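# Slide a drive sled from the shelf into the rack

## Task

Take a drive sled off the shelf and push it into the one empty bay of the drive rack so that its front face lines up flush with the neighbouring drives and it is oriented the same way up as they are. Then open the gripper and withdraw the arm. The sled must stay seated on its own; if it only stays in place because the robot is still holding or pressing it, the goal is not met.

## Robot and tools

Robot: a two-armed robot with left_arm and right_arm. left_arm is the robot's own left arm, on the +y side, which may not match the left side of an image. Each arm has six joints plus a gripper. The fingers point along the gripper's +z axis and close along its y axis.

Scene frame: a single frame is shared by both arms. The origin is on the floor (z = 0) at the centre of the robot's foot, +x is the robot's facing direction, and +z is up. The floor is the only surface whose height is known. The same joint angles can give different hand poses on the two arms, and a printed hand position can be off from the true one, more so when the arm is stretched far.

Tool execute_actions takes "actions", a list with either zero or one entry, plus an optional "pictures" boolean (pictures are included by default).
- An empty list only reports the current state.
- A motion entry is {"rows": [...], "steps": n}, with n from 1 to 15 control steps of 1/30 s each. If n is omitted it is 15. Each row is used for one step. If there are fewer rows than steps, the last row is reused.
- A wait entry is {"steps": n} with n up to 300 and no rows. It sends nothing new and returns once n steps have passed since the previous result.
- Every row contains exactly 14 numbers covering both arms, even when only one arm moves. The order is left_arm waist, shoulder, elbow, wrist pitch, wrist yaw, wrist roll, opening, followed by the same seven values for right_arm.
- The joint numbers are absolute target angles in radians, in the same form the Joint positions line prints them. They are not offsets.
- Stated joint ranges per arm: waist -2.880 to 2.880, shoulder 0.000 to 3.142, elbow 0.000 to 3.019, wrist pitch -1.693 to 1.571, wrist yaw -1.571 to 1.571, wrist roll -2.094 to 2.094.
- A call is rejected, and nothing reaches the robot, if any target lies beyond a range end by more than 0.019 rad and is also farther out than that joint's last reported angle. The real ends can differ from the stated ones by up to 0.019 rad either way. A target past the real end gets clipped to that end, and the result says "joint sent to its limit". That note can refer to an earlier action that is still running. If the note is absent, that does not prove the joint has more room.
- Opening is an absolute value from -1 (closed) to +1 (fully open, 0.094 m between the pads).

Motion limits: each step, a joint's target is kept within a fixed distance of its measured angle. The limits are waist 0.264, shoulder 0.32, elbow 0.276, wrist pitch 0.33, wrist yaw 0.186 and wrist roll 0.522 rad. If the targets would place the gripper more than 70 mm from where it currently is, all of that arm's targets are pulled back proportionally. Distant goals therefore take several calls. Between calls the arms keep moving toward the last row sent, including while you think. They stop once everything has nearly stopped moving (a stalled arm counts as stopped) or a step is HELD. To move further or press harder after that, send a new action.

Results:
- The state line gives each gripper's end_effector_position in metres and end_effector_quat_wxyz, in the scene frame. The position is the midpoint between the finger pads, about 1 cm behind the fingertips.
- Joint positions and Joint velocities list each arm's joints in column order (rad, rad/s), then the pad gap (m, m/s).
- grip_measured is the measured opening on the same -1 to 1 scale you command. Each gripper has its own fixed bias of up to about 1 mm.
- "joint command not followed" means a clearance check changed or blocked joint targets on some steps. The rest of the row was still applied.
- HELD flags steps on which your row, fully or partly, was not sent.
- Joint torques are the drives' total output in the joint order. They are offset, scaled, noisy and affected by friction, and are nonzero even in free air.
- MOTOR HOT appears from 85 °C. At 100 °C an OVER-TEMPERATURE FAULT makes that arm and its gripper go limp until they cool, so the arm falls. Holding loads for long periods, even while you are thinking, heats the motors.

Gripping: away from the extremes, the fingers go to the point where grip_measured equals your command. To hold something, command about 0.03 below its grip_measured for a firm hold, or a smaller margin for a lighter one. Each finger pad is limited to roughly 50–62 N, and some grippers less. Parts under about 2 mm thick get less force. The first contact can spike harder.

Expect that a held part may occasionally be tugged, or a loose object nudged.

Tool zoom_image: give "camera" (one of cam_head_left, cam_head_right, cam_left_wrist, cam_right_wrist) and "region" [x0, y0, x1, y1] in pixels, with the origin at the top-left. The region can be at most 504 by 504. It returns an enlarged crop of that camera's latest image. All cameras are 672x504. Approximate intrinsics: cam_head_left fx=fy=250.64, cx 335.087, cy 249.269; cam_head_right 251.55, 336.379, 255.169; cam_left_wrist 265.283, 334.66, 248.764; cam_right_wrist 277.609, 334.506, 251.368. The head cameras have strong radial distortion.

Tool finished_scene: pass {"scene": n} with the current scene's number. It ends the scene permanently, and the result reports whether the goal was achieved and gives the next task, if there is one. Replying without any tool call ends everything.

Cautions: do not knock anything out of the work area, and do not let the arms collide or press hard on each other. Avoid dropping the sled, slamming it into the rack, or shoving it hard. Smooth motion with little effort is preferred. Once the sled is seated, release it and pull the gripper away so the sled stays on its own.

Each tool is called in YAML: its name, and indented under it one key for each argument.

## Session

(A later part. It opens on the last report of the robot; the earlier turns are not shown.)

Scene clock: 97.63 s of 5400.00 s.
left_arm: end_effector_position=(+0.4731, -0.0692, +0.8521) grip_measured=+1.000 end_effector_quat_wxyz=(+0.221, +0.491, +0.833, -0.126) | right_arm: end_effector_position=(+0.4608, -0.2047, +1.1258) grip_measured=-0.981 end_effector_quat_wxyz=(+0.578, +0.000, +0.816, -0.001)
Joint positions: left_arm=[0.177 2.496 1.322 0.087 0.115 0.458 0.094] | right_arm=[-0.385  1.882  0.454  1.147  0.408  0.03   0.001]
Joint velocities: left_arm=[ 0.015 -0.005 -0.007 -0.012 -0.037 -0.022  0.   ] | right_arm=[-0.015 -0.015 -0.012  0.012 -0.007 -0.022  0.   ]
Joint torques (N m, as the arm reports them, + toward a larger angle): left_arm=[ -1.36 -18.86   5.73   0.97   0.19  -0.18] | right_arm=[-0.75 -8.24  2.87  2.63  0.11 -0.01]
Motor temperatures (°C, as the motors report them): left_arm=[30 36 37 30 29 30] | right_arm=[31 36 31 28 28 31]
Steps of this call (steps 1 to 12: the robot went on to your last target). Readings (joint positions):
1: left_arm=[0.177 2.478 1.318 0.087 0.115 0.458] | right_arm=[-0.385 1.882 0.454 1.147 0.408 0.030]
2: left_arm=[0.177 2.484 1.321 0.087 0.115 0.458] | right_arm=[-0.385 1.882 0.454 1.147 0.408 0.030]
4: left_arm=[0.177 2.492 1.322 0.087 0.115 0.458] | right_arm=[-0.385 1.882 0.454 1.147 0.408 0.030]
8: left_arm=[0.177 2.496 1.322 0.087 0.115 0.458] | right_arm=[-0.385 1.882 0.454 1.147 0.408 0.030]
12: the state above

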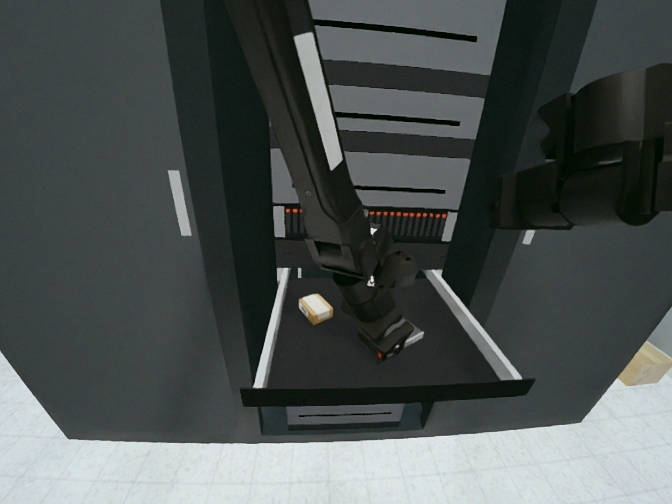

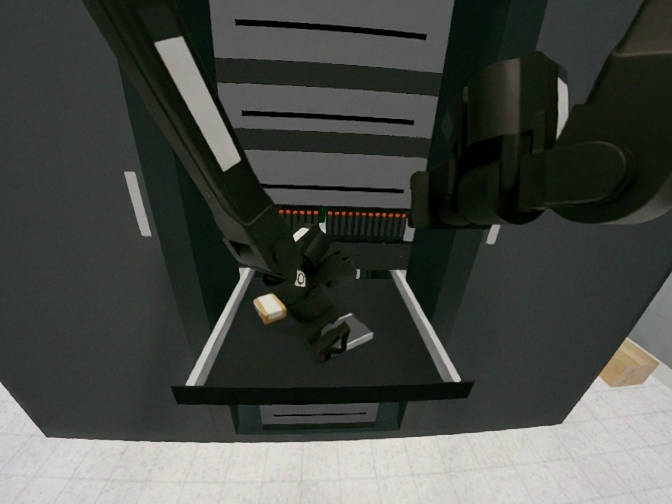

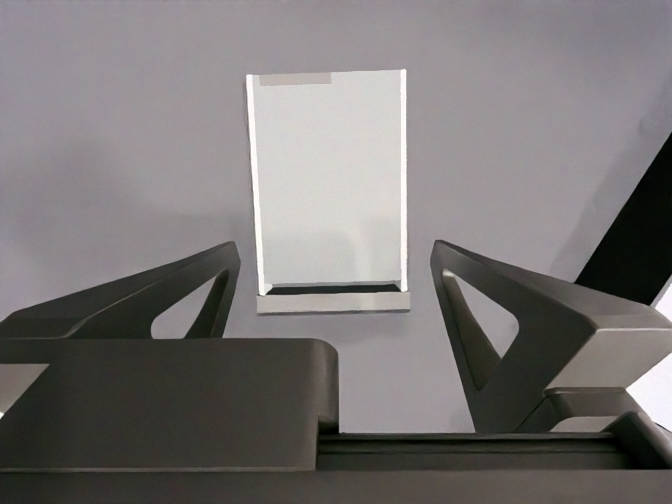

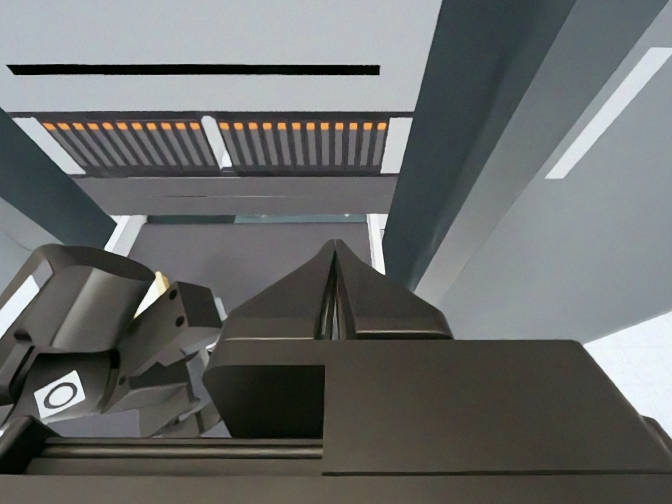

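execute_actions:
  actions:
    - {"rows": [ [0.172,2.499,1.352,0.110,0.112,0.445,1.0,-0.40,1.88,0.458,1.17,0.41,0.04,-1.0], [0.172,2.502,1.352,0.114,0.112,0.445,1.0,-0.40,1.88,0.458,1.17,0.41,0.04,-1.0], [0.172,2.505,1.353,0.118,0.112,0.445,1.0,-0.40,1.88,0.458,1.17,0.41,0.04,-1.0], [0.172,2.508,1.353,0.122,0.112,0.445,1.0,-0.40,1.88,0.458,1.17,0.41,0.04,-1.0], [0.172,2.511,1.354,0.126,0.112,0.445,1.0,-0.40,1.88,0.458,1.17,0.41,0.04,-1.0], [0.172,2.514,1.354,0.130,0.112,0.445,1.0,-0.40,1.88,0.458,1.17,0.41,0.04,-1.0], [0.172,2.517,1.355,0.134,0.112,0.445,1.0,-0.40,1.88,0.458,1.17,0.41,0.04,-1.0], [0.172,2.520,1.355,0.138,0.112,0.445,1.0,-0.40,1.88,0.458,1.17,0.41,0.04,-1.0], [0.172,2.523,1.355,0.138,0.112,0.445,1.0,-0.40,1.88,0.458,1.17,0.41,0.04,-1.0], [0.172,2.525,1.355,0.138,0.112,0.445,1.0,-0.40,1.88,0.458,1.17,0.41,0.04,-1.0] ], "steps": 15}
  pictures: false

execute_actions:
  actions:
    - {"steps": 8}

Scene clock: 102.00 s of 5400.00 s.
left_arm: end_effector_position=(+0.4708, -0.0689, +0.8418) grip_measured=+1.000 end_effector_quat_wxyz=(+0.223, +0.490, +0.833, -0.126) | right_arm: end_effector_position=(+0.4608, -0.2047, +1.1258) grip_measured=-0.981 end_effector_quat_wxyz=(+0.578, +0.000, +0.816, -0.001)
Joint positions: left_arm=[0.177 2.52  1.327 0.11  0.115 0.458 0.094] | right_arm=[-0.385  1.882  0.454  1.147  0.408  0.03   0.001]
Joint velocities: left_arm=[-0.005  0.034 -0.002 -0.002  0.022  0.037  0.   ] | right_arm=[-0.015  0.005  0.017 -0.012 -0.007 -0.037 -0.001]
Joint torques (N m, as the arm reports them, + toward a larger angle): left_arm=[ -1.45 -18.15   5.94   2.34   0.19  -0.17] | right_arm=[-0.71 -8.26  2.87  2.63  0.11 -0.01]
Motor temperatures (°C, as the motors report them): left_arm=[30 36 37 30 29 30] | right_arm=[31 36 31 28 28 31]
Steps of this call (steps 1 to 30: the robot went on to your last target; steps 31 to 90: nothing new was sent; then 0.87 s passed at rest; steps 91 to 105: all 15 steps of this action). Readings (joint positions):
91: left_arm=[0.177 2.496 1.322 0.087 0.115 0.458] | right_arm=[-0.385 1.882 0.454 1.147 0.408 0.030]
92: left_arm=[0.177 2.496 1.322 0.087 0.115 0.458] | right_arm=[-0.385 1.882 0.454 1.147 0.408 0.030]
94: left_arm=[0.177 2.497 1.322 0.089 0.115 0.458] | right_arm=[-0.385 1.882 0.454 1.147 0.408 0.030]
98: left_arm=[0.177 2.503 1.324 0.102 0.115 0.458] | right_arm=[-0.385 1.882 0.454 1.147 0.408 0.030]
105: the state above

Scene clock: 102.27 s of 5400.00 s.
left_arm: end_effector_position=(+0.4702, -0.0687, +0.8409) grip_measured=+1.000 end_effector_quat_wxyz=(+0.222, +0.490, +0.833, -0.126) | right_arm: end_effector_position=(+0.4608, -0.2047, +1.1258) grip_measured=-0.981 end_effector_quat_wxyz=(+0.578, +0.000, +0.816, -0.001)
Joint positions: left_arm=[0.177 2.522 1.327 0.11  0.115 0.458 0.094] | right_arm=[-0.385  1.882  0.454  1.147  0.408  0.03   0.001]
Joint velocities: left_arm=[-0.015 -0.005  0.002  0.007  0.007  0.037  0.   ] | right_arm=[ 0.005  0.005  0.002 -0.002  0.007  0.022  0.   ]
Joint torques (N m, as the arm reports them, + toward a larger angle): left_arm=[ -1.73 -18.14   5.78   2.43   0.12  -0.18] | right_arm=[-0.78 -8.22  2.87  2.61  0.11 -0.01]
Motor temperatures (°C, as the motors report them): left_arm=[30 36 37 30 29 30] | right_arm=[31 36 31 28 28 31]
Steps of this call (steps 1 to 8: the robot went on to your last target). Readings (joint positions):
1: left_arm=[0.177 2.521 1.327 0.110 0.115 0.458] | right_arm=[-0.385 1.882 0.454 1.147 0.408 0.030]
2: left_arm=[0.177 2.522 1.327 0.110 0.115 0.458] | right_arm=[-0.385 1.882 0.454 1.147 0.408 0.030]
4: left_arm=[0.177 2.522 1.327 0.110 0.115 0.458] | right_arm=[-0.385 1.882 0.454 1.147 0.408 0.030]
8: the state above

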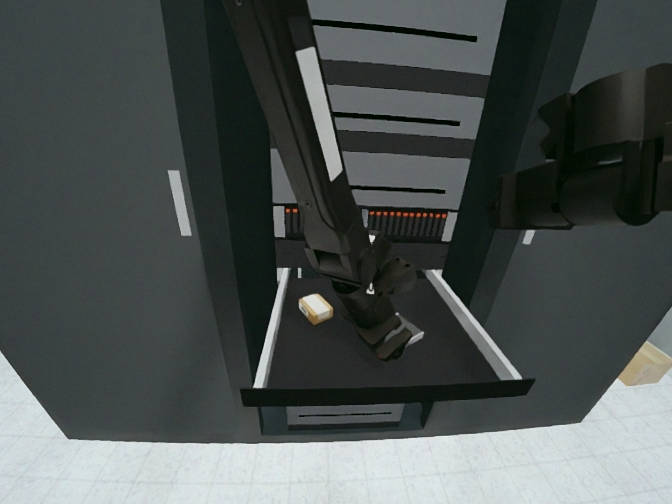

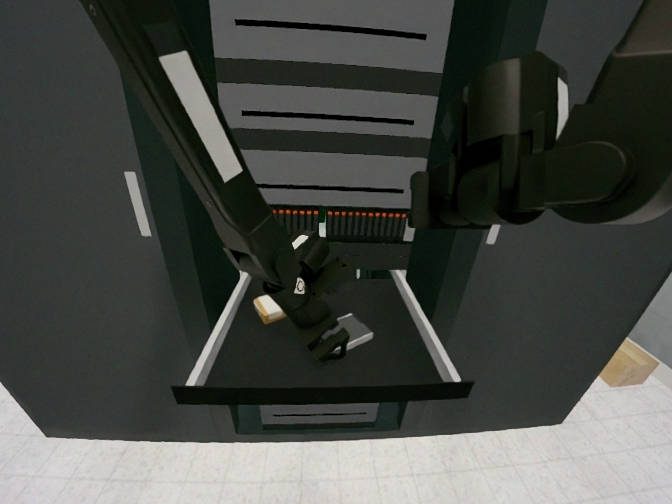

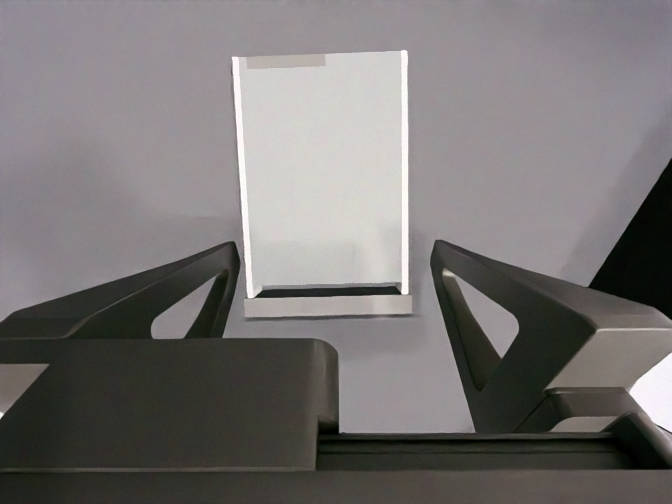

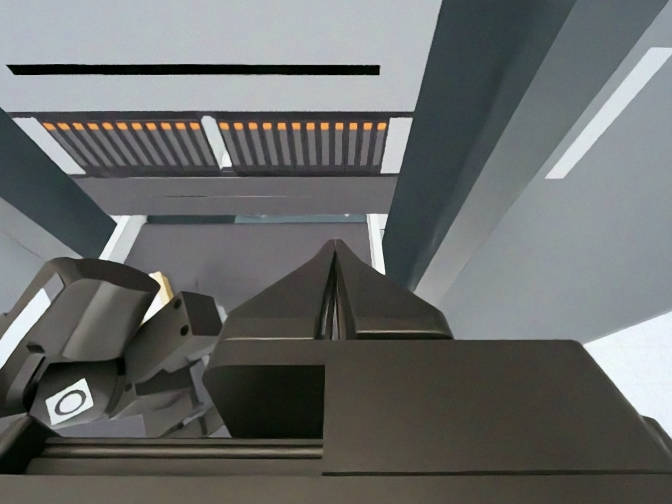

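execute_actions:
  actions:
    - {"rows": [ [0.172,2.530,1.355,0.141,0.112,0.445,1.0,-0.40,1.88,0.458,1.17,0.41,0.04,-1.0], [0.172,2.534,1.355,0.144,0.112,0.445,1.0,-0.40,1.88,0.458,1.17,0.41,0.04,-1.0], [0.172,2.536,1.355,0.145,0.112,0.445,1.0,-0.40,1.88,0.458,1.17,0.41,0.04,-1.0] ], "steps": 12}
  pictures: false

Scene clock: 103.40 s of 5400.00 s.
left_arm: end_effector_position=(+0.4684, -0.0680, +0.8369) grip_measured=+1.000 end_effector_quat_wxyz=(+0.222, +0.490, +0.833, -0.126) | right_arm: end_effector_position=(+0.4608, -0.2047, +1.1258) grip_measured=-0.981 end_effector_quat_wxyz=(+0.578, +0.000, +0.816, -0.001)
Joint positions: left_arm=[0.177 2.53  1.327 0.117 0.115 0.458 0.094] | right_arm=[-0.385  1.882  0.454  1.147  0.408  0.03   0.001]
Joint velocities: left_arm=[-0.005  0.005 -0.007 -0.007  0.066 -0.037  0.   ] | right_arm=[ 0.005 -0.015  0.012 -0.002  0.007  0.022 -0.001]
Joint torques (N m, as the arm reports them, + toward a larger angle): left_arm=[ -1.22 -18.     5.59   2.39   0.16  -0.18] | right_arm=[-0.89 -8.27  2.86  2.62  0.11 -0.01]
Motor temperatures (°C, as the motors report them): left_arm=[30 36 37 30 29 30] | right_arm=[31 36 31 28 28 31]
Steps of this call (steps 1 to 15: the robot went on to your last target; steps 16 to 22: nothing new was sent; steps 23 to 34: all 12 steps of this action). Readings (joint positions):
23: left_arm=[0.177 2.522 1.327 0.110 0.115 0.458] | right_arm=[-0.385 1.882 0.454 1.147 0.408 0.030]
24: left_arm=[0.177 2.522 1.327 0.111 0.115 0.458] | right_arm=[-0.385 1.882 0.454 1.147 0.408 0.030]
26: left_arm=[0.177 2.523 1.327 0.115 0.115 0.458] | right_arm=[-0.385 1.882 0.454 1.147 0.408 0.030]
30: left_arm=[0.177 2.527 1.327 0.117 0.115 0.458] | right_arm=[-0.385 1.882 0.454 1.147 0.408 0.030]
34: the state above

execute_actions:
  actions:
    - {"rows": [ [0.172,2.533,1.355,0.145,0.112,0.445,0.85,-0.40,1.88,0.458,1.17,0.41,0.04,-1.0], [0.172,2.533,1.355,0.145,0.112,0.445,0.78,-0.40,1.88,0.458,1.17,0.41,0.04,-1.0], [0.172,2.533,1.355,0.145,0.112,0.445,0.72,-0.40,1.88,0.458,1.17,0.41,0.04,-1.0], [0.172,2.533,1.355,0.145,0.112,0.445,0.67,-0.40,1.88,0.458,1.17,0.41,0.04,-1.0], [0.172,2.533,1.355,0.145,0.112,0.445,0.63,-0.40,1.88,0.458,1.17,0.41,0.04,-1.0], [0.172,2.533,1.355,0.145,0.112,0.445,0.60,-0.40,1.88,0.458,1.17,0.41,0.04,-1.0], [0.172,2.533,1.355,0.145,0.112,0.445,0.58,-0.40,1.88,0.458,1.17,0.41,0.04,-1.0], [0.172,2.533,1.355,0.145,0.112,0.445,0.56,-0.40,1.88,0.458,1.17,0.41,0.04,-1.0], [0.172,2.533,1.355,0.145,0.112,0.445,0.55,-0.40,1.88,0.458,1.17,0.41,0.04,-1.0] ], "steps": 15}

Scene clock: 105.30 s of 5400.00 s.
left_arm: end_effector_position=(+0.4687, -0.0677, +0.8369) grip_measured=+0.587 end_effector_quat_wxyz=(+0.222, +0.490, +0.834, -0.125) | right_arm: end_effector_position=(+0.4608, -0.2047, +1.1258) grip_measured=-0.981 end_effector_quat_wxyz=(+0.578, +0.000, +0.816, -0.001)
Joint positions: left_arm=[0.177 2.53  1.327 0.117 0.113 0.458 0.075] | right_arm=[-0.385  1.882  0.454  1.147  0.408  0.03   0.001]
Joint velocities: left_arm=[-0.015 -0.005  0.002  0.002 -0.022 -0.022  0.   ] | right_arm=[-0.005 -0.005  0.007 -0.002  0.007  0.037 -0.001]
Joint torques (N m, as the arm reports them, + toward a larger angle): left_arm=[ -1.66 -18.07   5.71   2.44   0.24  -0.17] | right_arm=[-0.77 -8.2   2.87  2.64  0.11 -0.02]
Motor temperatures (°C, as the motors report them): left_arm=[30 37 36 30 29 30] | right_arm=[31 36 31 28 28 31]
Steps of this call (steps 1 to 15: the robot went on to your last target; steps 16 to 42: nothing new was sent; steps 43 to 57: all 15 steps of this action). Readings (joint positions):
43: left_arm=[0.177 2.530 1.327 0.117 0.115 0.458] | right_arm=[-0.385 1.882 0.454 1.147 0.408 0.030]
44: left_arm=[0.177 2.530 1.327 0.117 0.115 0.458] | right_arm=[-0.385 1.882 0.454 1.147 0.408 0.030]
46: left_arm=[0.177 2.530 1.327 0.117 0.114 0.458] | right_arm=[-0.385 1.882 0.454 1.147 0.408 0.030]
50: left_arm=[0.177 2.530 1.327 0.117 0.113 0.458] | right_arm=[-0.385 1.882 0.454 1.147 0.408 0.030]
57: the state above

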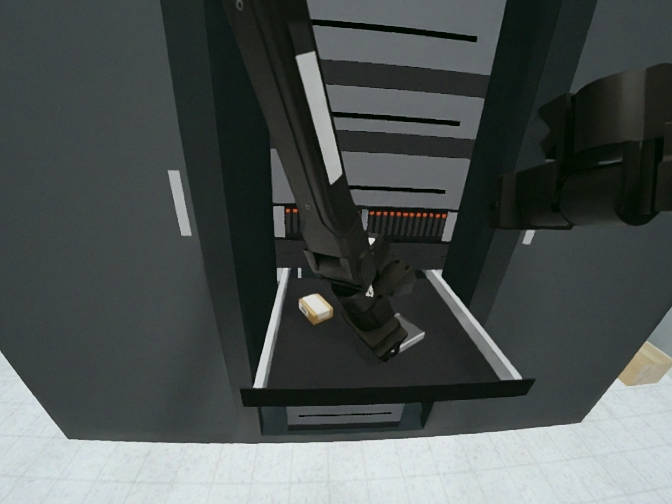

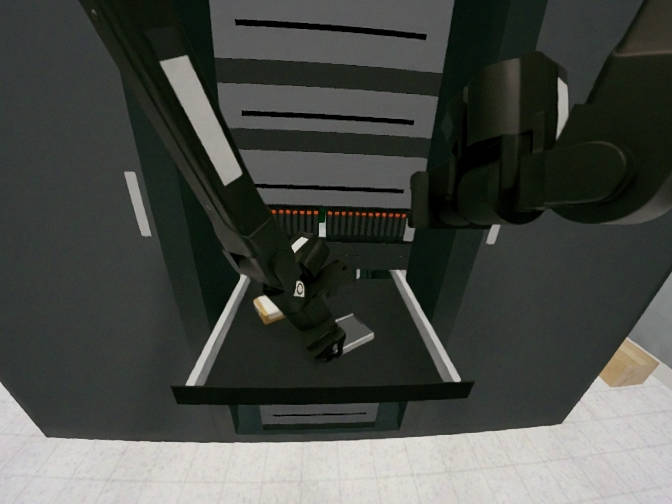

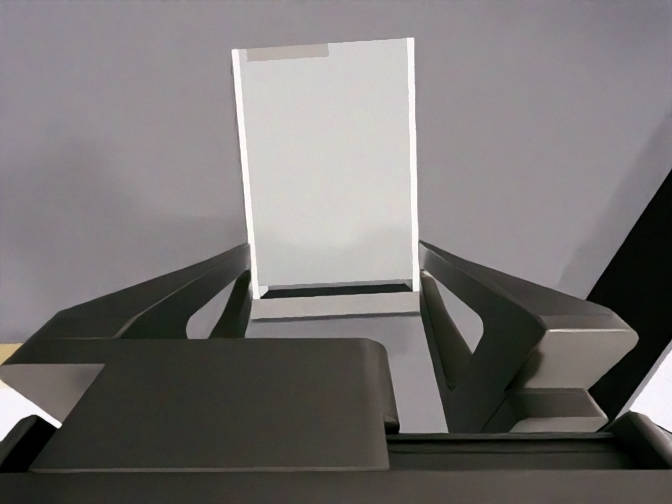

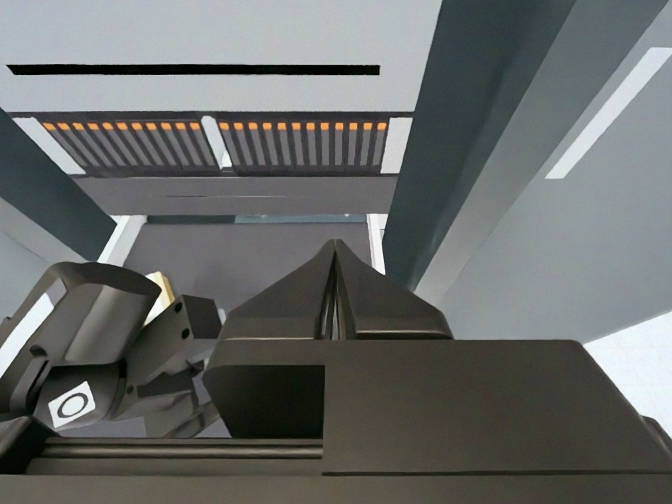

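execute_actions:
  actions:
    - {"rows": [ [0.172,2.530,1.355,0.145,0.112,0.445,0.9,-0.40,1.88,0.458,1.17,0.41,0.04,-1.0], [0.172,2.530,1.355,0.145,0.112,0.445,0.9,-0.40,1.88,0.458,1.17,0.41,0.04,-1.0], [0.172,2.530,1.355,0.145,0.112,0.445,0.9,-0.40,1.88,0.458,1.17,0.41,0.04,-1.0], [0.172,2.530,1.350,0.145,0.112,0.445,0.9,-0.40,1.88,0.458,1.17,0.41,0.04,-1.0], [0.172,2.530,1.345,0.145,0.112,0.445,0.9,-0.40,1.88,0.458,1.17,0.41,0.04,-1.0], [0.169,2.530,1.340,0.148,0.106,0.437,0.9,-0.40,1.88,0.458,1.17,0.41,0.04,-1.0], [0.167,2.530,1.336,0.151,0.101,0.429,0.9,-0.40,1.88,0.458,1.17,0.41,0.04,-1.0], [0.165,2.530,1.332,0.154,0.096,0.421,0.9,-0.40,1.88,0.458,1.17,0.41,0.04,-1.0], [0.163,2.530,1.329,0.157,0.091,0.413,0.9,-0.40,1.88,0.458,1.17,0.41,0.04,-1.0], [0.162,2.530,1.326,0.160,0.087,0.405,0.9,-0.40,1.88,0.458,1.17,0.41,0.04,-1.0], [0.161,2.530,1.324,0.162,0.084,0.398,0.9,-0.40,1.88,0.458,1.17,0.41,0.04,-1.0], [0.161,2.530,1.322,0.163,0.083,0.392,0.9,-0.40,1.88,0.458,1.17,0.41,0.04,-1.0] ], "steps": 15}
  pictures: false

execute_actions:
  actions:
    - {"steps": 10}

Scene clock: 113.37 s of 5400.00 s.
left_arm: end_effector_position=(+0.4724, -0.0667, +0.8375) grip_measured=+0.897 end_effector_quat_wxyz=(+0.228, +0.471, +0.844, -0.118) | right_arm: end_effector_position=(+0.4608, -0.2047, +1.1258) grip_measured=-0.981 end_effector_quat_wxyz=(+0.578, +0.000, +0.816, -0.001)
Joint positions: left_arm=[0.174 2.53  1.324 0.135 0.087 0.418 0.089] | right_arm=[-0.385  1.882  0.454  1.147  0.408  0.03   0.001]
Joint velocities: left_arm=[-0.005 -0.005 -0.046 -0.002  0.037 -0.139 -0.   ] | right_arm=[-0.015 -0.005  0.007 -0.002  0.022 -0.037  0.   ]
Joint torques (N m, as the arm reports them, + toward a larger angle): left_arm=[ -1.61 -18.51   3.73   2.41   0.13  -0.19] | right_arm=[-0.8  -8.22  2.87  2.63  0.12 -0.01]
Motor temperatures (°C, as the motors report them): left_arm=[30 37 36 30 29 30] | right_arm=[30 36 31 28 28 31]
Steps of this call (steps 1 to 15: the robot went on to your last target; steps 16 to 90: nothing new was sent; then 4.57 s passed at rest; steps 91 to 105: all 15 steps of this action). Readings (joint positions):
91: left_arm=[0.177 2.530 1.327 0.117 0.114 0.458] | right_arm=[-0.385 1.882 0.454 1.147 0.408 0.030]
92: left_arm=[0.177 2.530 1.327 0.117 0.114 0.458] | right_arm=[-0.385 1.882 0.454 1.147 0.408 0.030]
94: left_arm=[0.177 2.530 1.327 0.117 0.114 0.458] | right_arm=[-0.385 1.882 0.454 1.147 0.408 0.030]
98: left_arm=[0.177 2.530 1.327 0.120 0.104 0.451] | right_arm=[-0.385 1.882 0.454 1.147 0.408 0.030]
105: the state above

Scene clock: 113.70 s of 5400.00 s.
left_arm: end_effector_position=(+0.4701, -0.0669, +0.8369) grip_measured=+0.897 end_effector_quat_wxyz=(+0.226, +0.468, +0.846, -0.119) | right_arm: end_effector_position=(+0.4608, -0.2047, +1.1258) grip_measured=-0.981 end_effector_quat_wxyz=(+0.578, +0.000, +0.816, -0.001)
Joint positions: left_arm=[0.172 2.53  1.321 0.135 0.087 0.407 0.089] | right_arm=[-0.385  1.882  0.454  1.147  0.408  0.03   0.001]
Joint velocities: left_arm=[ 0.005 -0.005  0.002  0.012 -0.007 -0.007 -0.   ] | right_arm=[-0.005 -0.015 -0.012  0.002 -0.022  0.007 -0.002]
Joint torques (N m, as the arm reports them, + toward a larger angle): left_arm=[ -1.42 -18.07   3.81   2.38   0.13  -0.16] | right_arm=[-0.82 -8.25  2.87  2.63  0.11 -0.01]
Motor temperatures (°C, as the motors report them): left_arm=[30 37 36 30 29 30] | right_arm=[30 36 31 28 28 31]
Steps of this call (steps 1 to 10: the robot went on to your last target). Readings (joint positions):
1: left_arm=[0.174 2.530 1.323 0.135 0.087 0.415] | right_arm=[-0.385 1.882 0.454 1.147 0.408 0.030]
2: left_arm=[0.173 2.530 1.322 0.135 0.087 0.413] | right_arm=[-0.385 1.882 0.454 1.147 0.408 0.030]
4: left_arm=[0.172 2.530 1.322 0.135 0.087 0.410] | right_arm=[-0.385 1.882 0.454 1.147 0.408 0.030]
8: left_arm=[0.172 2.530 1.321 0.135 0.087 0.407] | right_arm=[-0.385 1.882 0.454 1.147 0.408 0.030]
10: the state above

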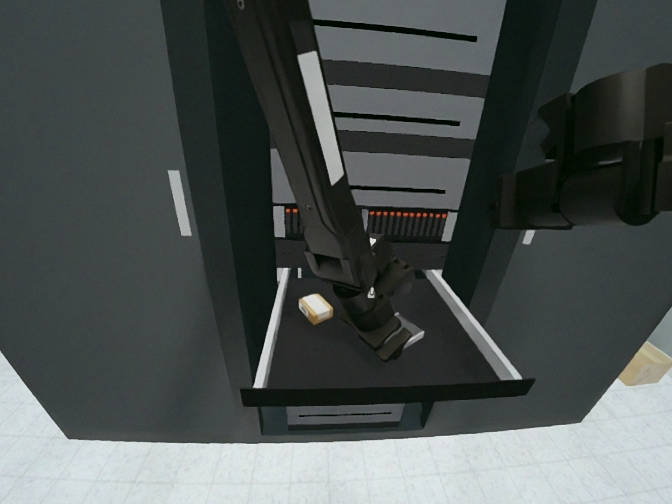

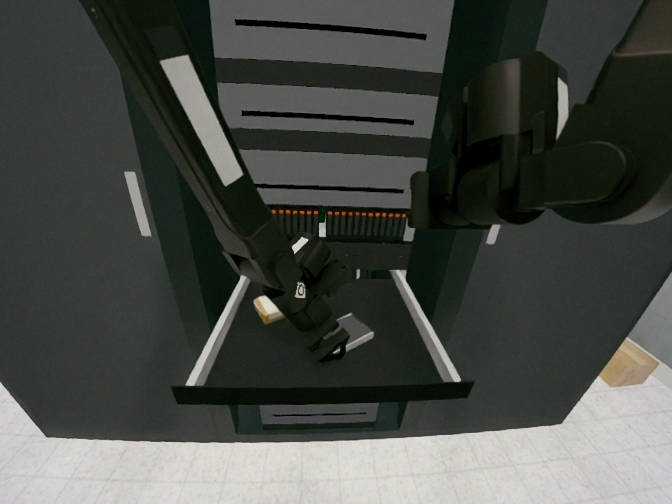

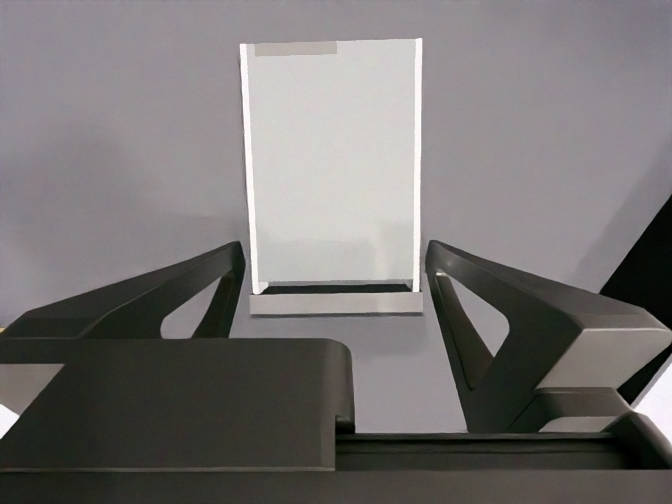

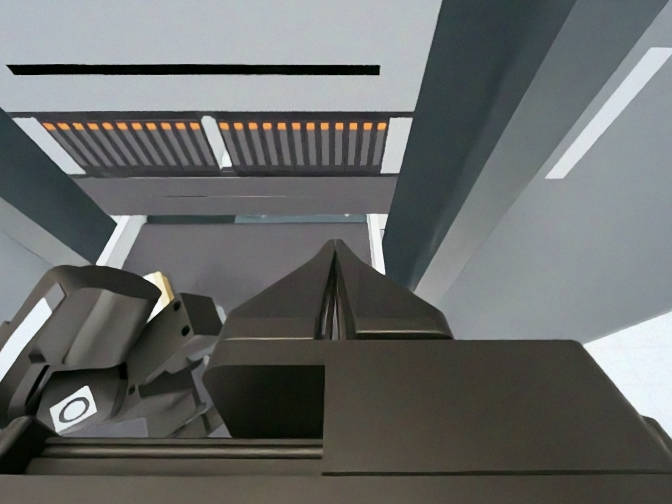

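execute_actions:
  actions:
    - {"rows": [ [0.160,2.530,1.321,0.166,0.079,0.385,0.9,-0.40,1.88,0.458,1.17,0.41,0.04,-1.0], [0.159,2.530,1.320,0.169,0.075,0.378,0.9,-0.40,1.88,0.458,1.17,0.41,0.04,-1.0], [0.158,2.530,1.319,0.171,0.071,0.370,0.9,-0.40,1.88,0.458,1.17,0.41,0.04,-1.0] ], "steps": 15}
  pictures: false

execute_actions:
  actions:
    - {"rows": [ [0.158,2.530,1.319,0.171,0.071,0.370,0.78,-0.40,1.88,0.458,1.17,0.41,0.04,-1.0], [0.158,2.530,1.319,0.171,0.071,0.370,0.72,-0.40,1.88,0.458,1.17,0.41,0.04,-1.0], [0.158,2.530,1.319,0.171,0.071,0.370,0.67,-0.40,1.88,0.458,1.17,0.41,0.04,-1.0], [0.158,2.530,1.319,0.171,0.071,0.370,0.63,-0.40,1.88,0.458,1.17,0.41,0.04,-1.0], [0.158,2.530,1.319,0.171,0.071,0.370,0.60,-0.40,1.88,0.458,1.17,0.41,0.04,-1.0], [0.158,2.530,1.319,0.171,0.071,0.370,0.58,-0.40,1.88,0.458,1.17,0.41,0.04,-1.0], [0.158,2.530,1.319,0.171,0.071,0.370,0.56,-0.40,1.88,0.458,1.17,0.41,0.04,-1.0], [0.158,2.530,1.319,0.171,0.071,0.370,0.545,-0.40,1.88,0.458,1.17,0.41,0.04,-1.0] ], "steps": 15}

Scene clock: 115.87 s of 5400.00 s.
left_arm: end_effector_position=(+0.4710, -0.0667, +0.8371) grip_measured=+0.897 end_effector_quat_wxyz=(+0.228, +0.458, +0.851, -0.116) | right_arm: end_effector_position=(+0.4608, -0.2047, +1.1258) grip_measured=-0.981 end_effector_quat_wxyz=(+0.578, +0.000, +0.816, -0.001)
Joint positions: left_arm=[0.169 2.53  1.319 0.142 0.075 0.385 0.089] | right_arm=[-0.385  1.882  0.454  1.147  0.408  0.03   0.001]
Joint velocities: left_arm=[-0.005 -0.005  0.017 -0.012 -0.051  0.037  0.001] | right_arm=[-0.005 -0.005 -0.002 -0.017 -0.095 -0.11  -0.   ]
Joint torques (N m, as the arm reports them, + toward a larger angle): left_arm=[ -2.06 -18.46   3.72   2.51   0.11  -0.2 ] | right_arm=[-0.76 -8.22  2.87  2.63  0.11 -0.01]
Motor temperatures (°C, as the motors report them): left_arm=[30 37 36 30 29 30] | right_arm=[30 36 31 28 28 31]
Steps of this call (steps 1 to 30: the robot went on to your last target; steps 31 to 50: nothing new was sent; steps 51 to 65: all 15 steps of this action). Readings (joint positions):
51: left_arm=[0.172 2.530 1.321 0.135 0.085 0.405] | right_arm=[-0.385 1.882 0.454 1.147 0.408 0.030]
52: left_arm=[0.172 2.530 1.321 0.135 0.081 0.402] | right_arm=[-0.385 1.882 0.454 1.147 0.408 0.030]
54: left_arm=[0.171 2.530 1.321 0.140 0.076 0.396] | right_arm=[-0.385 1.882 0.454 1.147 0.408 0.030]
58: left_arm=[0.170 2.530 1.320 0.142 0.075 0.389] | right_arm=[-0.385 1.882 0.454 1.147 0.408 0.030]
65: the state above

Scene clock: 116.37 s of 5400.00 s.
left_arm: end_effector_position=(+0.4709, -0.0668, +0.8371) grip_measured=+0.581 end_effector_quat_wxyz=(+0.228, +0.458, +0.852, -0.116) | right_arm: end_effector_position=(+0.4608, -0.2047, +1.1258) grip_measured=-0.981 end_effector_quat_wxyz=(+0.578, +0.000, +0.816, -0.001)
Joint positions: left_arm=[0.169 2.53  1.319 0.142 0.074 0.383 0.074] | right_arm=[-0.385  1.882  0.454  1.147  0.408  0.03   0.001]
Joint velocities: left_arm=[-0.015 -0.005 -0.017  0.002  0.007  0.139 -0.   ] | right_arm=[ 0.005  0.015 -0.017  0.007 -0.037  0.11  -0.001]
Joint torques (N m, as the arm reports them, + toward a larger angle): left_arm=[ -2.17 -18.37   3.67   2.46   0.1   -0.16] | right_arm=[-0.8  -8.21  2.88  2.62  0.11 -0.01]
Motor temperatures (°C, as the motors report them): left_arm=[30 37 36 30 29 30] | right_arm=[30 36 31 28 28 31]
Steps of this call (steps 1 to 15: all 15 steps of this action). Readings (joint positions):
1: left_arm=[0.169 2.530 1.319 0.142 0.075 0.384] | right_arm=[-0.385 1.882 0.454 1.147 0.408 0.030]
2: left_arm=[0.169 2.530 1.319 0.142 0.075 0.384] | right_arm=[-0.385 1.882 0.454 1.147 0.408 0.030]
4: left_arm=[0.169 2.530 1.319 0.142 0.074 0.384] | right_arm=[-0.385 1.882 0.454 1.147 0.408 0.030]
8: left_arm=[0.169 2.530 1.319 0.142 0.074 0.383] | right_arm=[-0.385 1.882 0.454 1.147 0.408 0.030]
15: the state above

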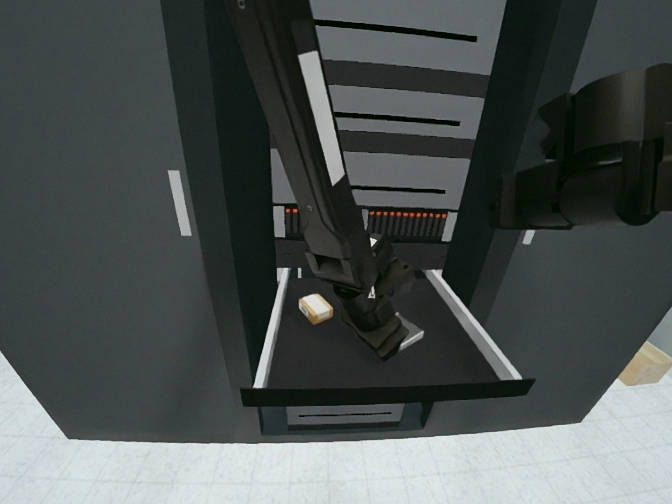

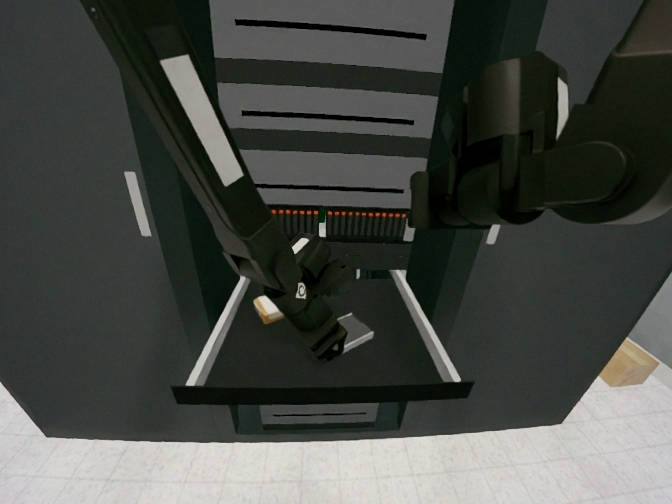

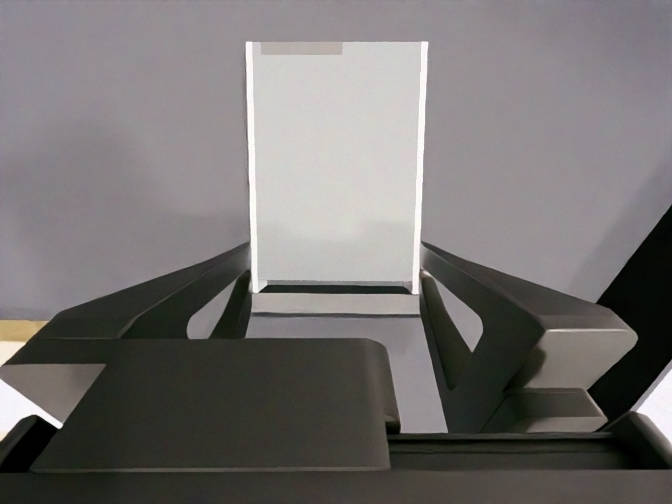

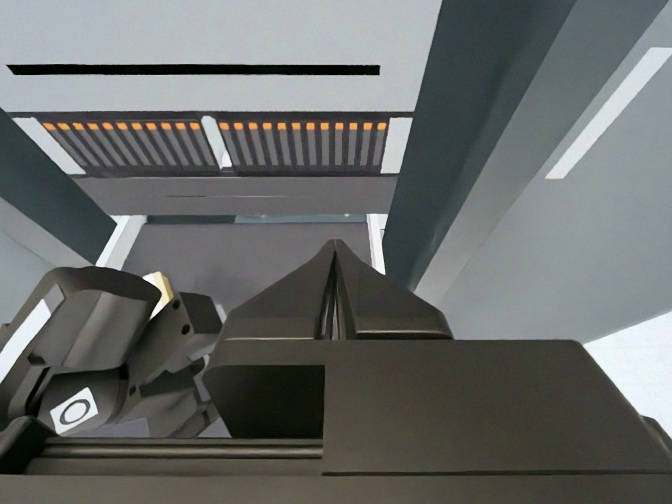

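zoom_image:
  camera: "cam_right_wrist"
  region: [140, 90, 300, 210]

Region (140, 90, 300, 210) of cam_right_wrist's 672x504 image, scaled by 3.150, with more detail than that image has; it fills the top 378 rows of this view, and the rest is white.

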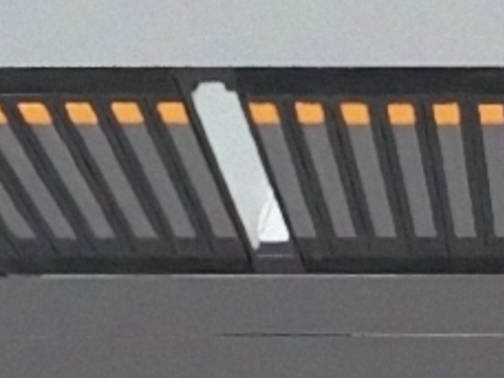

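execute_actions:
  actions:
    - {"rows": [ [0.165,2.510,1.3135,0.1355,0.074,0.383,0.545,-0.40,1.88,0.458,1.17,0.41,0.04,-1.0], [0.165,2.4976,1.3079,0.1289,0.074,0.383,0.545,-0.40,1.88,0.458,1.17,0.41,0.04,-1.0], [0.165,2.4853,1.3024,0.1224,0.074,0.383,0.545,-0.40,1.88,0.458,1.17,0.41,0.04,-1.0], [0.165,2.4729,1.2969,0.1159,0.074,0.383,0.545,-0.40,1.88,0.458,1.17,0.41,0.04,-1.0], [0.165,2.4606,1.2913,0.1093,0.074,0.383,0.545,-0.40,1.88,0.458,1.17,0.41,0.04,-1.0], [0.165,2.4482,1.2858,0.1028,0.074,0.383,0.545,-0.40,1.88,0.458,1.17,0.41,0.04,-1.0], [0.165,2.4359,1.2803,0.0963,0.074,0.383,0.545,-0.40,1.88,0.458,1.17,0.41,0.04,-1.0], [0.165,2.4235,1.2747,0.0897,0.074,0.383,0.545,-0.40,1.88,0.458,1.17,0.41,0.04,-1.0], [0.165,2.4111,1.2692,0.0832,0.074,0.383,0.545,-0.40,1.88,0.458,1.17,0.41,0.04,-1.0], [0.165,2.3988,1.2637,0.0767,0.074,0.383,0.545,-0.40,1.88,0.458,1.17,0.41,0.04,-1.0], [0.165,2.3864,1.2581,0.0701,0.074,0.383,0.545,-0.40,1.88,0.458,1.17,0.41,0.04,-1.0], [0.165,2.3741,1.2526,0.0636,0.074,0.383,0.545,-0.40,1.88,0.458,1.17,0.41,0.04,-1.0], [0.165,2.3617,1.2471,0.0571,0.074,0.383,0.545,-0.40,1.88,0.458,1.17,0.41,0.04,-1.0], [0.165,2.3494,1.2415,0.0505,0.074,0.383,0.545,-0.40,1.88,0.458,1.17,0.41,0.04,-1.0], [0.165,2.337,1.236,0.044,0.074,0.383,0.545,-0.40,1.88,0.458,1.17,0.41,0.04,-1.0] ], "steps": 15}
  pictures: false

Scene clock: 125.73 s of 5400.00 s.
left_arm: end_effector_position=(+0.4644, -0.0559, +0.8839) grip_measured=+0.581 end_effector_quat_wxyz=(+0.216, +0.459, +0.854, -0.115) | right_arm: end_effector_position=(+0.4608, -0.2047, +1.1258) grip_measured=-0.981 end_effector_quat_wxyz=(+0.578, +0.000, +0.816, -0.001)
Joint positions: left_arm=[0.169 2.402 1.238 0.071 0.074 0.383 0.074] | right_arm=[-0.385  1.882  0.454  1.147  0.408  0.03   0.001]
Joint velocities: left_arm=[-0.015 -0.464 -0.129 -0.173  0.007  0.066  0.   ] | right_arm=[-0.005 -0.005 -0.002 -0.007  0.007  0.022 -0.001]
Joint torques (N m, as the arm reports them, + toward a larger angle): left_arm=[ -1.27 -21.44   4.27   0.83   0.26  -0.05] | right_arm=[-0.82 -8.22  2.87  2.61  0.11 -0.01]
Motor temperatures (°C, as the motors report them): left_arm=[30 37 36 31 29 30] | right_arm=[30 36 30 28 28 31]
Steps of this call (steps 1 to 15: the robot went on to your last target; steps 16 to 90: nothing new was sent; then 5.87 s passed at rest; steps 91 to 105: all 15 steps of this action). Readings (joint positions):
91: left_arm=[0.169 2.530 1.319 0.142 0.074 0.383] | right_arm=[-0.385 1.882 0.454 1.147 0.408 0.030]
92: left_arm=[0.169 2.529 1.317 0.142 0.074 0.383] | right_arm=[-0.385 1.882 0.454 1.147 0.408 0.030]
94: left_arm=[0.169 2.524 1.310 0.141 0.074 0.383] | right_arm=[-0.385 1.882 0.454 1.147 0.408 0.030]
98: left_arm=[0.169 2.493 1.277 0.116 0.074 0.383] | right_arm=[-0.385 1.882 0.454 1.147 0.408 0.030]
105: the state above

execute_actions:
  actions:
    - {"rows": [ [0.1764,2.3662,1.2374,0.0979,0.0934,0.322,0.545,-0.40,1.88,0.458,1.17,0.41,0.04,-1.0], [0.1838,2.3723,1.2387,0.1388,0.1127,0.261,0.545,-0.40,1.88,0.458,1.17,0.41,0.04,-1.0], [0.1912,2.3785,1.2401,0.1797,0.1321,0.200,0.545,-0.40,1.88,0.458,1.17,0.41,0.04,-1.0], [0.1986,2.3847,1.2415,0.2206,0.1515,0.139,0.545,-0.40,1.88,0.458,1.17,0.41,0.04,-1.0], [0.2060,2.3908,1.2428,0.2615,0.1708,0.078,0.545,-0.40,1.88,0.458,1.17,0.41,0.04,-1.0], [0.2134,2.3970,1.2442,0.3024,0.1902,0.017,0.545,-0.40,1.88,0.458,1.17,0.41,0.04,-1.0], [0.2208,2.4032,1.2456,0.3433,0.2096,-0.044,0.545,-0.40,1.88,0.458,1.17,0.41,0.04,-1.0], [0.2282,2.4093,1.2469,0.3842,0.2289,-0.105,0.545,-0.40,1.88,0.458,1.17,0.41,0.04,-1.0], [0.2356,2.4155,1.2483,0.4251,0.2483,-0.166,0.545,-0.40,1.88,0.458,1.17,0.41,0.04,-1.0], [0.2430,2.4217,1.2497,0.4660,0.2677,-0.227,0.545,-0.40,1.88,0.458,1.17,0.41,0.04,-1.0], [0.2504,2.4278,1.2510,0.5069,0.2870,-0.288,0.545,-0.40,1.88,0.458,1.17,0.41,0.04,-1.0], [0.2578,2.4340,1.2524,0.5478,0.3064,-0.349,0.545,-0.40,1.88,0.458,1.17,0.41,0.04,-1.0], [0.2652,2.4402,1.2538,0.5887,0.3258,-0.410,0.545,-0.40,1.88,0.458,1.17,0.41,0.04,-1.0], [0.2726,2.4463,1.2551,0.6296,0.3451,-0.471,0.545,-0.40,1.88,0.458,1.17,0.41,0.04,-1.0], [0.2800,2.4525,1.2565,0.6705,0.3645,-0.532,0.545,-0.40,1.88,0.458,1.17,0.41,0.04,-1.0] ], "steps": 15}
  pictures: false

execute_actions:
  actions:
    - {"rows": [ [0.2874,2.4587,1.2579,0.7114,0.3839,-0.593,0.545,-0.3735,1.8863,0.4987,1.1392,0.4189,0.0348,-1.0], [0.2948,2.4648,1.2592,0.7523,0.4032,-0.654,0.545,-0.3621,1.8905,0.5073,1.1313,0.4298,0.0397,-1.0], [0.3022,2.4710,1.2606,0.7932,0.4226,-0.715,0.545,-0.3506,1.8948,0.5160,1.1235,0.4407,0.0445,-1.0], [0.3096,2.4772,1.2620,0.8341,0.4420,-0.776,0.545,-0.3391,1.8991,0.5247,1.1157,0.4516,0.0493,-1.0], [0.3170,2.4833,1.2633,0.8750,0.4613,-0.837,0.545,-0.3277,1.9033,0.5333,1.1078,0.4625,0.0542,-1.0], [0.3244,2.4895,1.2647,0.9159,0.4807,-0.898,0.545,-0.3162,1.9076,0.5420,1.1000,0.4734,0.0590,-1.0], [0.3318,2.4957,1.2661,0.9568,0.5001,-0.959,0.545,-0.3047,1.9119,0.5507,1.0922,0.4843,0.0638,-1.0], [0.3392,2.5018,1.2674,0.9977,0.5194,-1.020,0.545,-0.2933,1.9161,0.5593,1.0843,0.4952,0.0687,-1.0], [0.3466,2.5080,1.2688,1.0386,0.5388,-1.081,0.545,-0.2818,1.9204,0.5680,1.0765,0.5061,0.0735,-1.0], [0.3540,2.5142,1.2702,1.0795,0.5582,-1.142,0.545,-0.2703,1.9247,0.5767,1.0687,0.5170,0.0783,-1.0], [0.3614,2.5203,1.2715,1.1204,0.5775,-1.203,0.545,-0.2589,1.9289,0.5853,1.0608,0.5279,0.0832,-1.0], [0.3688,2.5265,1.2729,1.1613,0.5969,-1.264,0.545,-0.2474,1.9332,0.5940,1.0530,0.5388,0.0880,-1.0], [0.3762,2.5327,1.2743,1.2022,0.6163,-1.325,0.545,-0.2359,1.9375,0.6027,1.0452,0.5497,0.0928,-1.0], [0.3836,2.5388,1.2756,1.2431,0.6356,-1.386,0.545,-0.2245,1.9417,0.6113,1.0373,0.5606,0.0977,-1.0], [0.391,2.545,1.277,1.284,0.655,-1.447,0.545,-0.2130,1.9460,0.6200,1.0295,0.5715,0.1025,-1.0] ], "steps": 15}
  pictures: false

execute_actions:
  actions:
    - {"rows": [ [0.391,2.545,1.277,1.284,0.655,-1.447,0.545,-0.2015,1.9503,0.6287,1.0217,0.5824,0.1073,-1.0], [0.391,2.545,1.277,1.284,0.655,-1.447,0.545,-0.1901,1.9545,0.6373,1.0138,0.5933,0.1122,-1.0], [0.391,2.545,1.277,1.284,0.655,-1.447,0.545,-0.1786,1.9588,0.6460,1.0060,0.6042,0.1170,-1.0], [0.391,2.545,1.277,1.284,0.655,-1.447,0.545,-0.1671,1.9631,0.6547,0.9982,0.6151,0.1218,-1.0], [0.391,2.545,1.277,1.284,0.655,-1.447,0.545,-0.1557,1.9673,0.6633,0.9903,0.6260,0.1267,-1.0], [0.391,2.545,1.277,1.284,0.655,-1.447,0.545,-0.1442,1.9716,0.6720,0.9825,0.6369,0.1315,-1.0], [0.391,2.545,1.277,1.284,0.655,-1.447,0.545,-0.1327,1.9759,0.6807,0.9747,0.6478,0.1363,-1.0], [0.391,2.545,1.277,1.284,0.655,-1.447,0.545,-0.1213,1.9801,0.6893,0.9668,0.6587,0.1412,-1.0], [0.391,2.545,1.277,1.284,0.655,-1.447,0.545,-0.1098,1.9844,0.6980,0.9590,0.6696,0.1460,-1.0], [0.391,2.545,1.277,1.284,0.655,-1.447,0.545,-0.0983,1.9887,0.7067,0.9512,0.6805,0.1508,-1.0], [0.391,2.545,1.277,1.284,0.655,-1.447,0.545,-0.0869,1.9929,0.7153,0.9433,0.6914,0.1557,-1.0], [0.391,2.545,1.277,1.284,0.655,-1.447,0.545,-0.0754,1.9972,0.7240,0.9355,0.7023,0.1605,-1.0], [0.391,2.545,1.277,1.284,0.655,-1.447,0.545,-0.0639,2.0015,0.7327,0.9277,0.7132,0.1653,-1.0], [0.391,2.545,1.277,1.284,0.655,-1.447,0.545,-0.0525,2.0057,0.7413,0.9198,0.7241,0.1702,-1.0], [0.391,2.545,1.277,1.284,0.655,-1.447,0.545,-0.041,2.01,0.75,0.912,0.735,0.175,-1.0] ], "steps": 15}
  pictures: false

execute_actions:
  actions:
    - {"steps": 15}

Scene clock: 133.87 s of 5400.00 s.
left_arm: end_effector_position=(+0.5312, -0.0756, +0.9303) grip_measured=+0.581 end_effector_quat_wxyz=(+0.310, +0.159, +0.870, -0.348) | right_arm: end_effector_position=(+0.4608, -0.2047, +1.1258) grip_measured=-0.981 end_effector_quat_wxyz=(+0.578, +0.000, +0.816, -0.001)
Joint positions: left_arm=[ 0.261  2.446  1.23   0.548  0.342 -0.269  0.074] | right_arm=[-0.385  1.882  0.454  1.147  0.408  0.03   0.001]
Joint velocities: left_arm=[ 0.288  0.142 -0.007  1.228  0.491 -1.751  0.   ] | right_arm=[-0.015  0.005  0.007 -0.012 -0.007 -0.051 -0.   ]
Joint torques (N m, as the arm reports them, + toward a larger angle): left_arm=[ -0.22 -18.58   5.87   3.1    0.43  -0.09] | right_arm=[-0.79 -8.3   2.87  2.63  0.12 -0.01]
Motor temperatures (°C, as the motors report them): left_arm=[30 37 36 30 29 30] | right_arm=[30 36 30 28 28 31]
Steps of this call (steps 1 to 30: the robot went on to your last target; steps 31 to 90: nothing new was sent; then 4.63 s passed at rest; steps 91 to 105: all 15 steps of this action). Readings (joint positions):
91: left_arm=[0.169 2.349 1.230 0.059 0.080 0.376] | right_arm=[-0.385 1.882 0.454 1.147 0.408 0.030]
92: left_arm=[0.170 2.351 1.230 0.069 0.094 0.360] | right_arm=[-0.385 1.882 0.454 1.147 0.408 0.030]
94: left_arm=[0.173 2.364 1.230 0.118 0.131 0.301] | right_arm=[-0.385 1.882 0.454 1.147 0.408 0.030]
98: left_arm=[0.193 2.398 1.230 0.267 0.208 0.123] | right_arm=[-0.385 1.882 0.454 1.147 0.408 0.030]
105: the state above

Scene clock: 134.37 s of 5400.00 s.
left_arm: end_effector_position=(+0.5704, -0.0530, +1.0046) grip_measured=+0.581 end_effector_quat_wxyz=(+0.238, -0.111, +0.725, -0.636) | right_arm: end_effector_position=(+0.4809, -0.1437, +1.1314) grip_measured=-0.981 end_effector_quat_wxyz=(+0.586, +0.008, +0.810, -0.005)
Joint positions: left_arm=[ 0.369  2.534  1.242  1.16   0.633 -1.177  0.074] | right_arm=[-0.247  1.921  0.58   1.06   0.559  0.072  0.001]
Joint velocities: left_arm=[ 0.2    0.2    0.042  1.199  0.447 -1.78  -0.001] | right_arm=[ 0.327  0.151  0.198 -0.227  0.227  0.183 -0.001]
Joint torques (N m, as the arm reports them, + toward a larger angle): left_arm=[  0.1  -18.32   5.64   3.27   0.3   -0.03] | right_arm=[ 1.82 -8.22  5.35  1.    0.16 -0.01]
Motor temperatures (°C, as the motors report them): left_arm=[30 37 36 30 29 30] | right_arm=[30 36 30 28 28 31]
Steps of this call (steps 1 to 15: all 15 steps of this action). Readings (joint positions):
1: left_arm=[0.270 2.451 1.230 0.589 0.361 -0.329] | right_arm=[-0.385 1.882 0.455 1.147 0.412 0.030]
2: left_arm=[0.279 2.456 1.230 0.630 0.380 -0.388] | right_arm=[-0.385 1.882 0.459 1.146 0.420 0.030]
4: left_arm=[0.296 2.466 1.230 0.712 0.419 -0.508] | right_arm=[-0.380 1.883 0.474 1.140 0.441 0.032]
8: left_arm=[0.323 2.488 1.231 0.875 0.497 -0.751] | right_arm=[-0.340 1.889 0.520 1.114 0.484 0.043]
15: the state above

Scene clock: 134.87 s of 5400.00 s.
left_arm: end_effector_position=(+0.5780, -0.0373, +1.0124) grip_measured=+0.581 end_effector_quat_wxyz=(+0.182, -0.188, +0.689, -0.676) | right_arm: end_effector_position=(+0.4753, -0.0655, +1.1251) grip_measured=-0.981 end_effector_quat_wxyz=(+0.580, +0.009, +0.814, -0.008)
Joint positions: left_arm=[ 0.396  2.547  1.244  1.241  0.651 -1.428  0.074] | right_arm=[-0.079  1.984  0.705  0.942  0.723  0.144  0.001]
Joint velocities: left_arm=[ 0.005 -0.015  0.002 -0.002 -0.037 -0.022 -0.   ] | right_arm=[ 0.337  0.132  0.232 -0.242  0.271  0.154  0.   ]
Joint torques (N m, as the arm reports them, + toward a larger angle): left_arm=[ -1.62 -18.02   5.71   3.66   0.4   -0.03] | right_arm=[ 2.57 -9.15  6.09  0.99  0.19  0.  ]
Motor temperatures (°C, as the motors report them): left_arm=[30 37 36 30 29 30] | right_arm=[30 36 30 28 28 31]
Steps of this call (steps 1 to 15: all 15 steps of this action). Readings (joint positions):
1: left_arm=[0.375 2.540 1.243 1.194 0.645 -1.229] | right_arm=[-0.236 1.926 0.587 1.052 0.570 0.077]
2: left_arm=[0.382 2.543 1.244 1.216 0.648 -1.271] | right_arm=[-0.225 1.930 0.595 1.044 0.581 0.082]
4: left_arm=[0.391 2.546 1.244 1.234 0.649 -1.331] | right_arm=[-0.203 1.940 0.610 1.028 0.603 0.092]
8: left_arm=[0.396 2.547 1.244 1.241 0.649 -1.394] | right_arm=[-0.160 1.956 0.645 0.996 0.646 0.111]
15: the state above

Scene clock: 135.37 s of 5400.00 s.
left_arm: end_effector_position=(+0.5780, -0.0373, +1.0124) grip_measured=+0.581 end_effector_quat_wxyz=(+0.179, -0.191, +0.688, -0.677) | right_arm: end_effector_position=(+0.4702, -0.0463, +1.1247) grip_measured=-0.981 end_effector_quat_wxyz=(+0.580, +0.005, +0.815, +0.003)
Joint positions: left_arm=[ 0.396  2.547  1.244  1.241  0.651 -1.437  0.074] | right_arm=[-0.044  1.994  0.724  0.926  0.732  0.164  0.001]
Joint velocities: left_arm=[ 0.005  0.015 -0.017  0.007  0.051  0.007 -0.001] | right_arm=[-0.015 -0.015 -0.037  0.007  0.022 -0.022  0.001]
Joint torques (N m, as the arm reports them, + toward a larger angle): left_arm=[ -1.54 -18.03   5.67   3.49   0.38  -0.04] | right_arm=[ 1.53 -9.56  5.92  0.92  0.25  0.  ]
Motor temperatures (°C, as the motors report them): left_arm=[30 37 36 31 29 30] | right_arm=[30 36 30 28 28 31]
Steps of this call (steps 1 to 15: the robot went on to your last target). Readings (joint positions):
1: left_arm=[0.396 2.547 1.244 1.241 0.651 -1.430] | right_arm=[-0.068 1.988 0.713 0.936 0.728 0.148]
2: left_arm=[0.396 2.547 1.244 1.241 0.651 -1.431] | right_arm=[-0.059 1.991 0.719 0.932 0.729 0.151]
4: left_arm=[0.396 2.547 1.244 1.241 0.651 -1.433] | right_arm=[-0.046 1.994 0.724 0.928 0.730 0.156]
8: left_arm=[0.396 2.547 1.244 1.241 0.651 -1.436] | right_arm=[-0.044 1.994 0.724 0.926 0.732 0.161]
15: the state above

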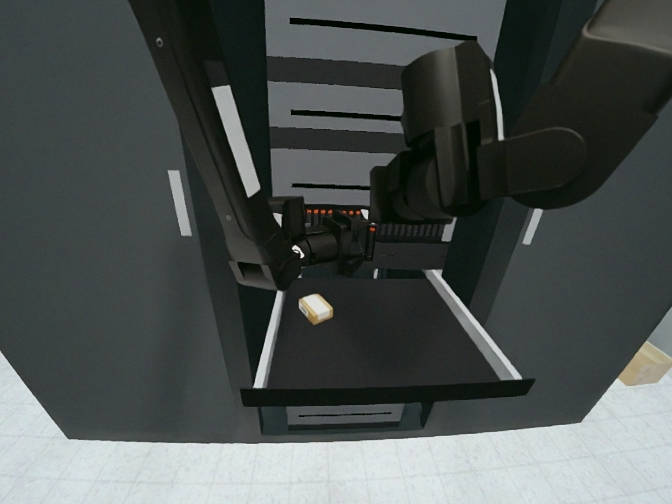

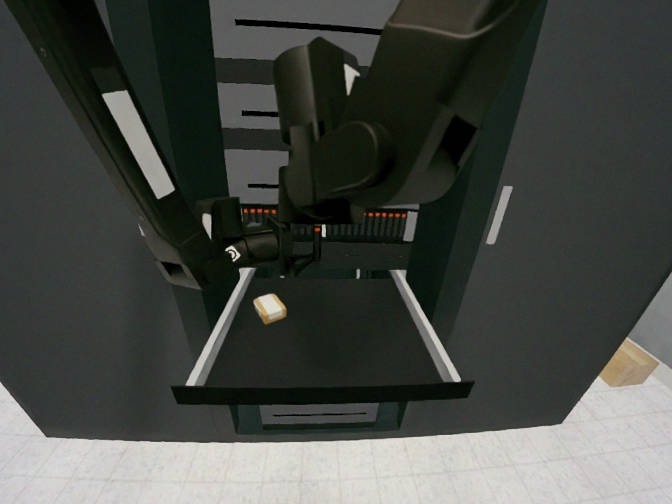

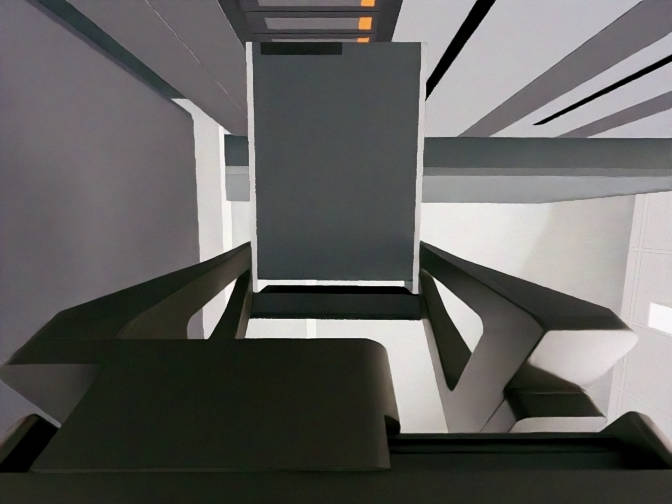

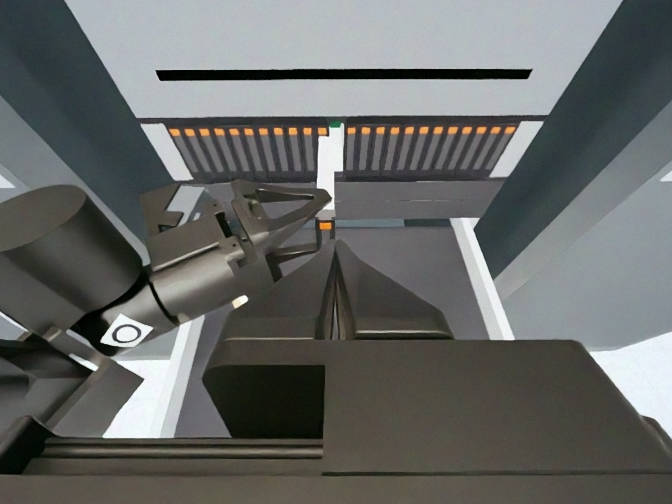

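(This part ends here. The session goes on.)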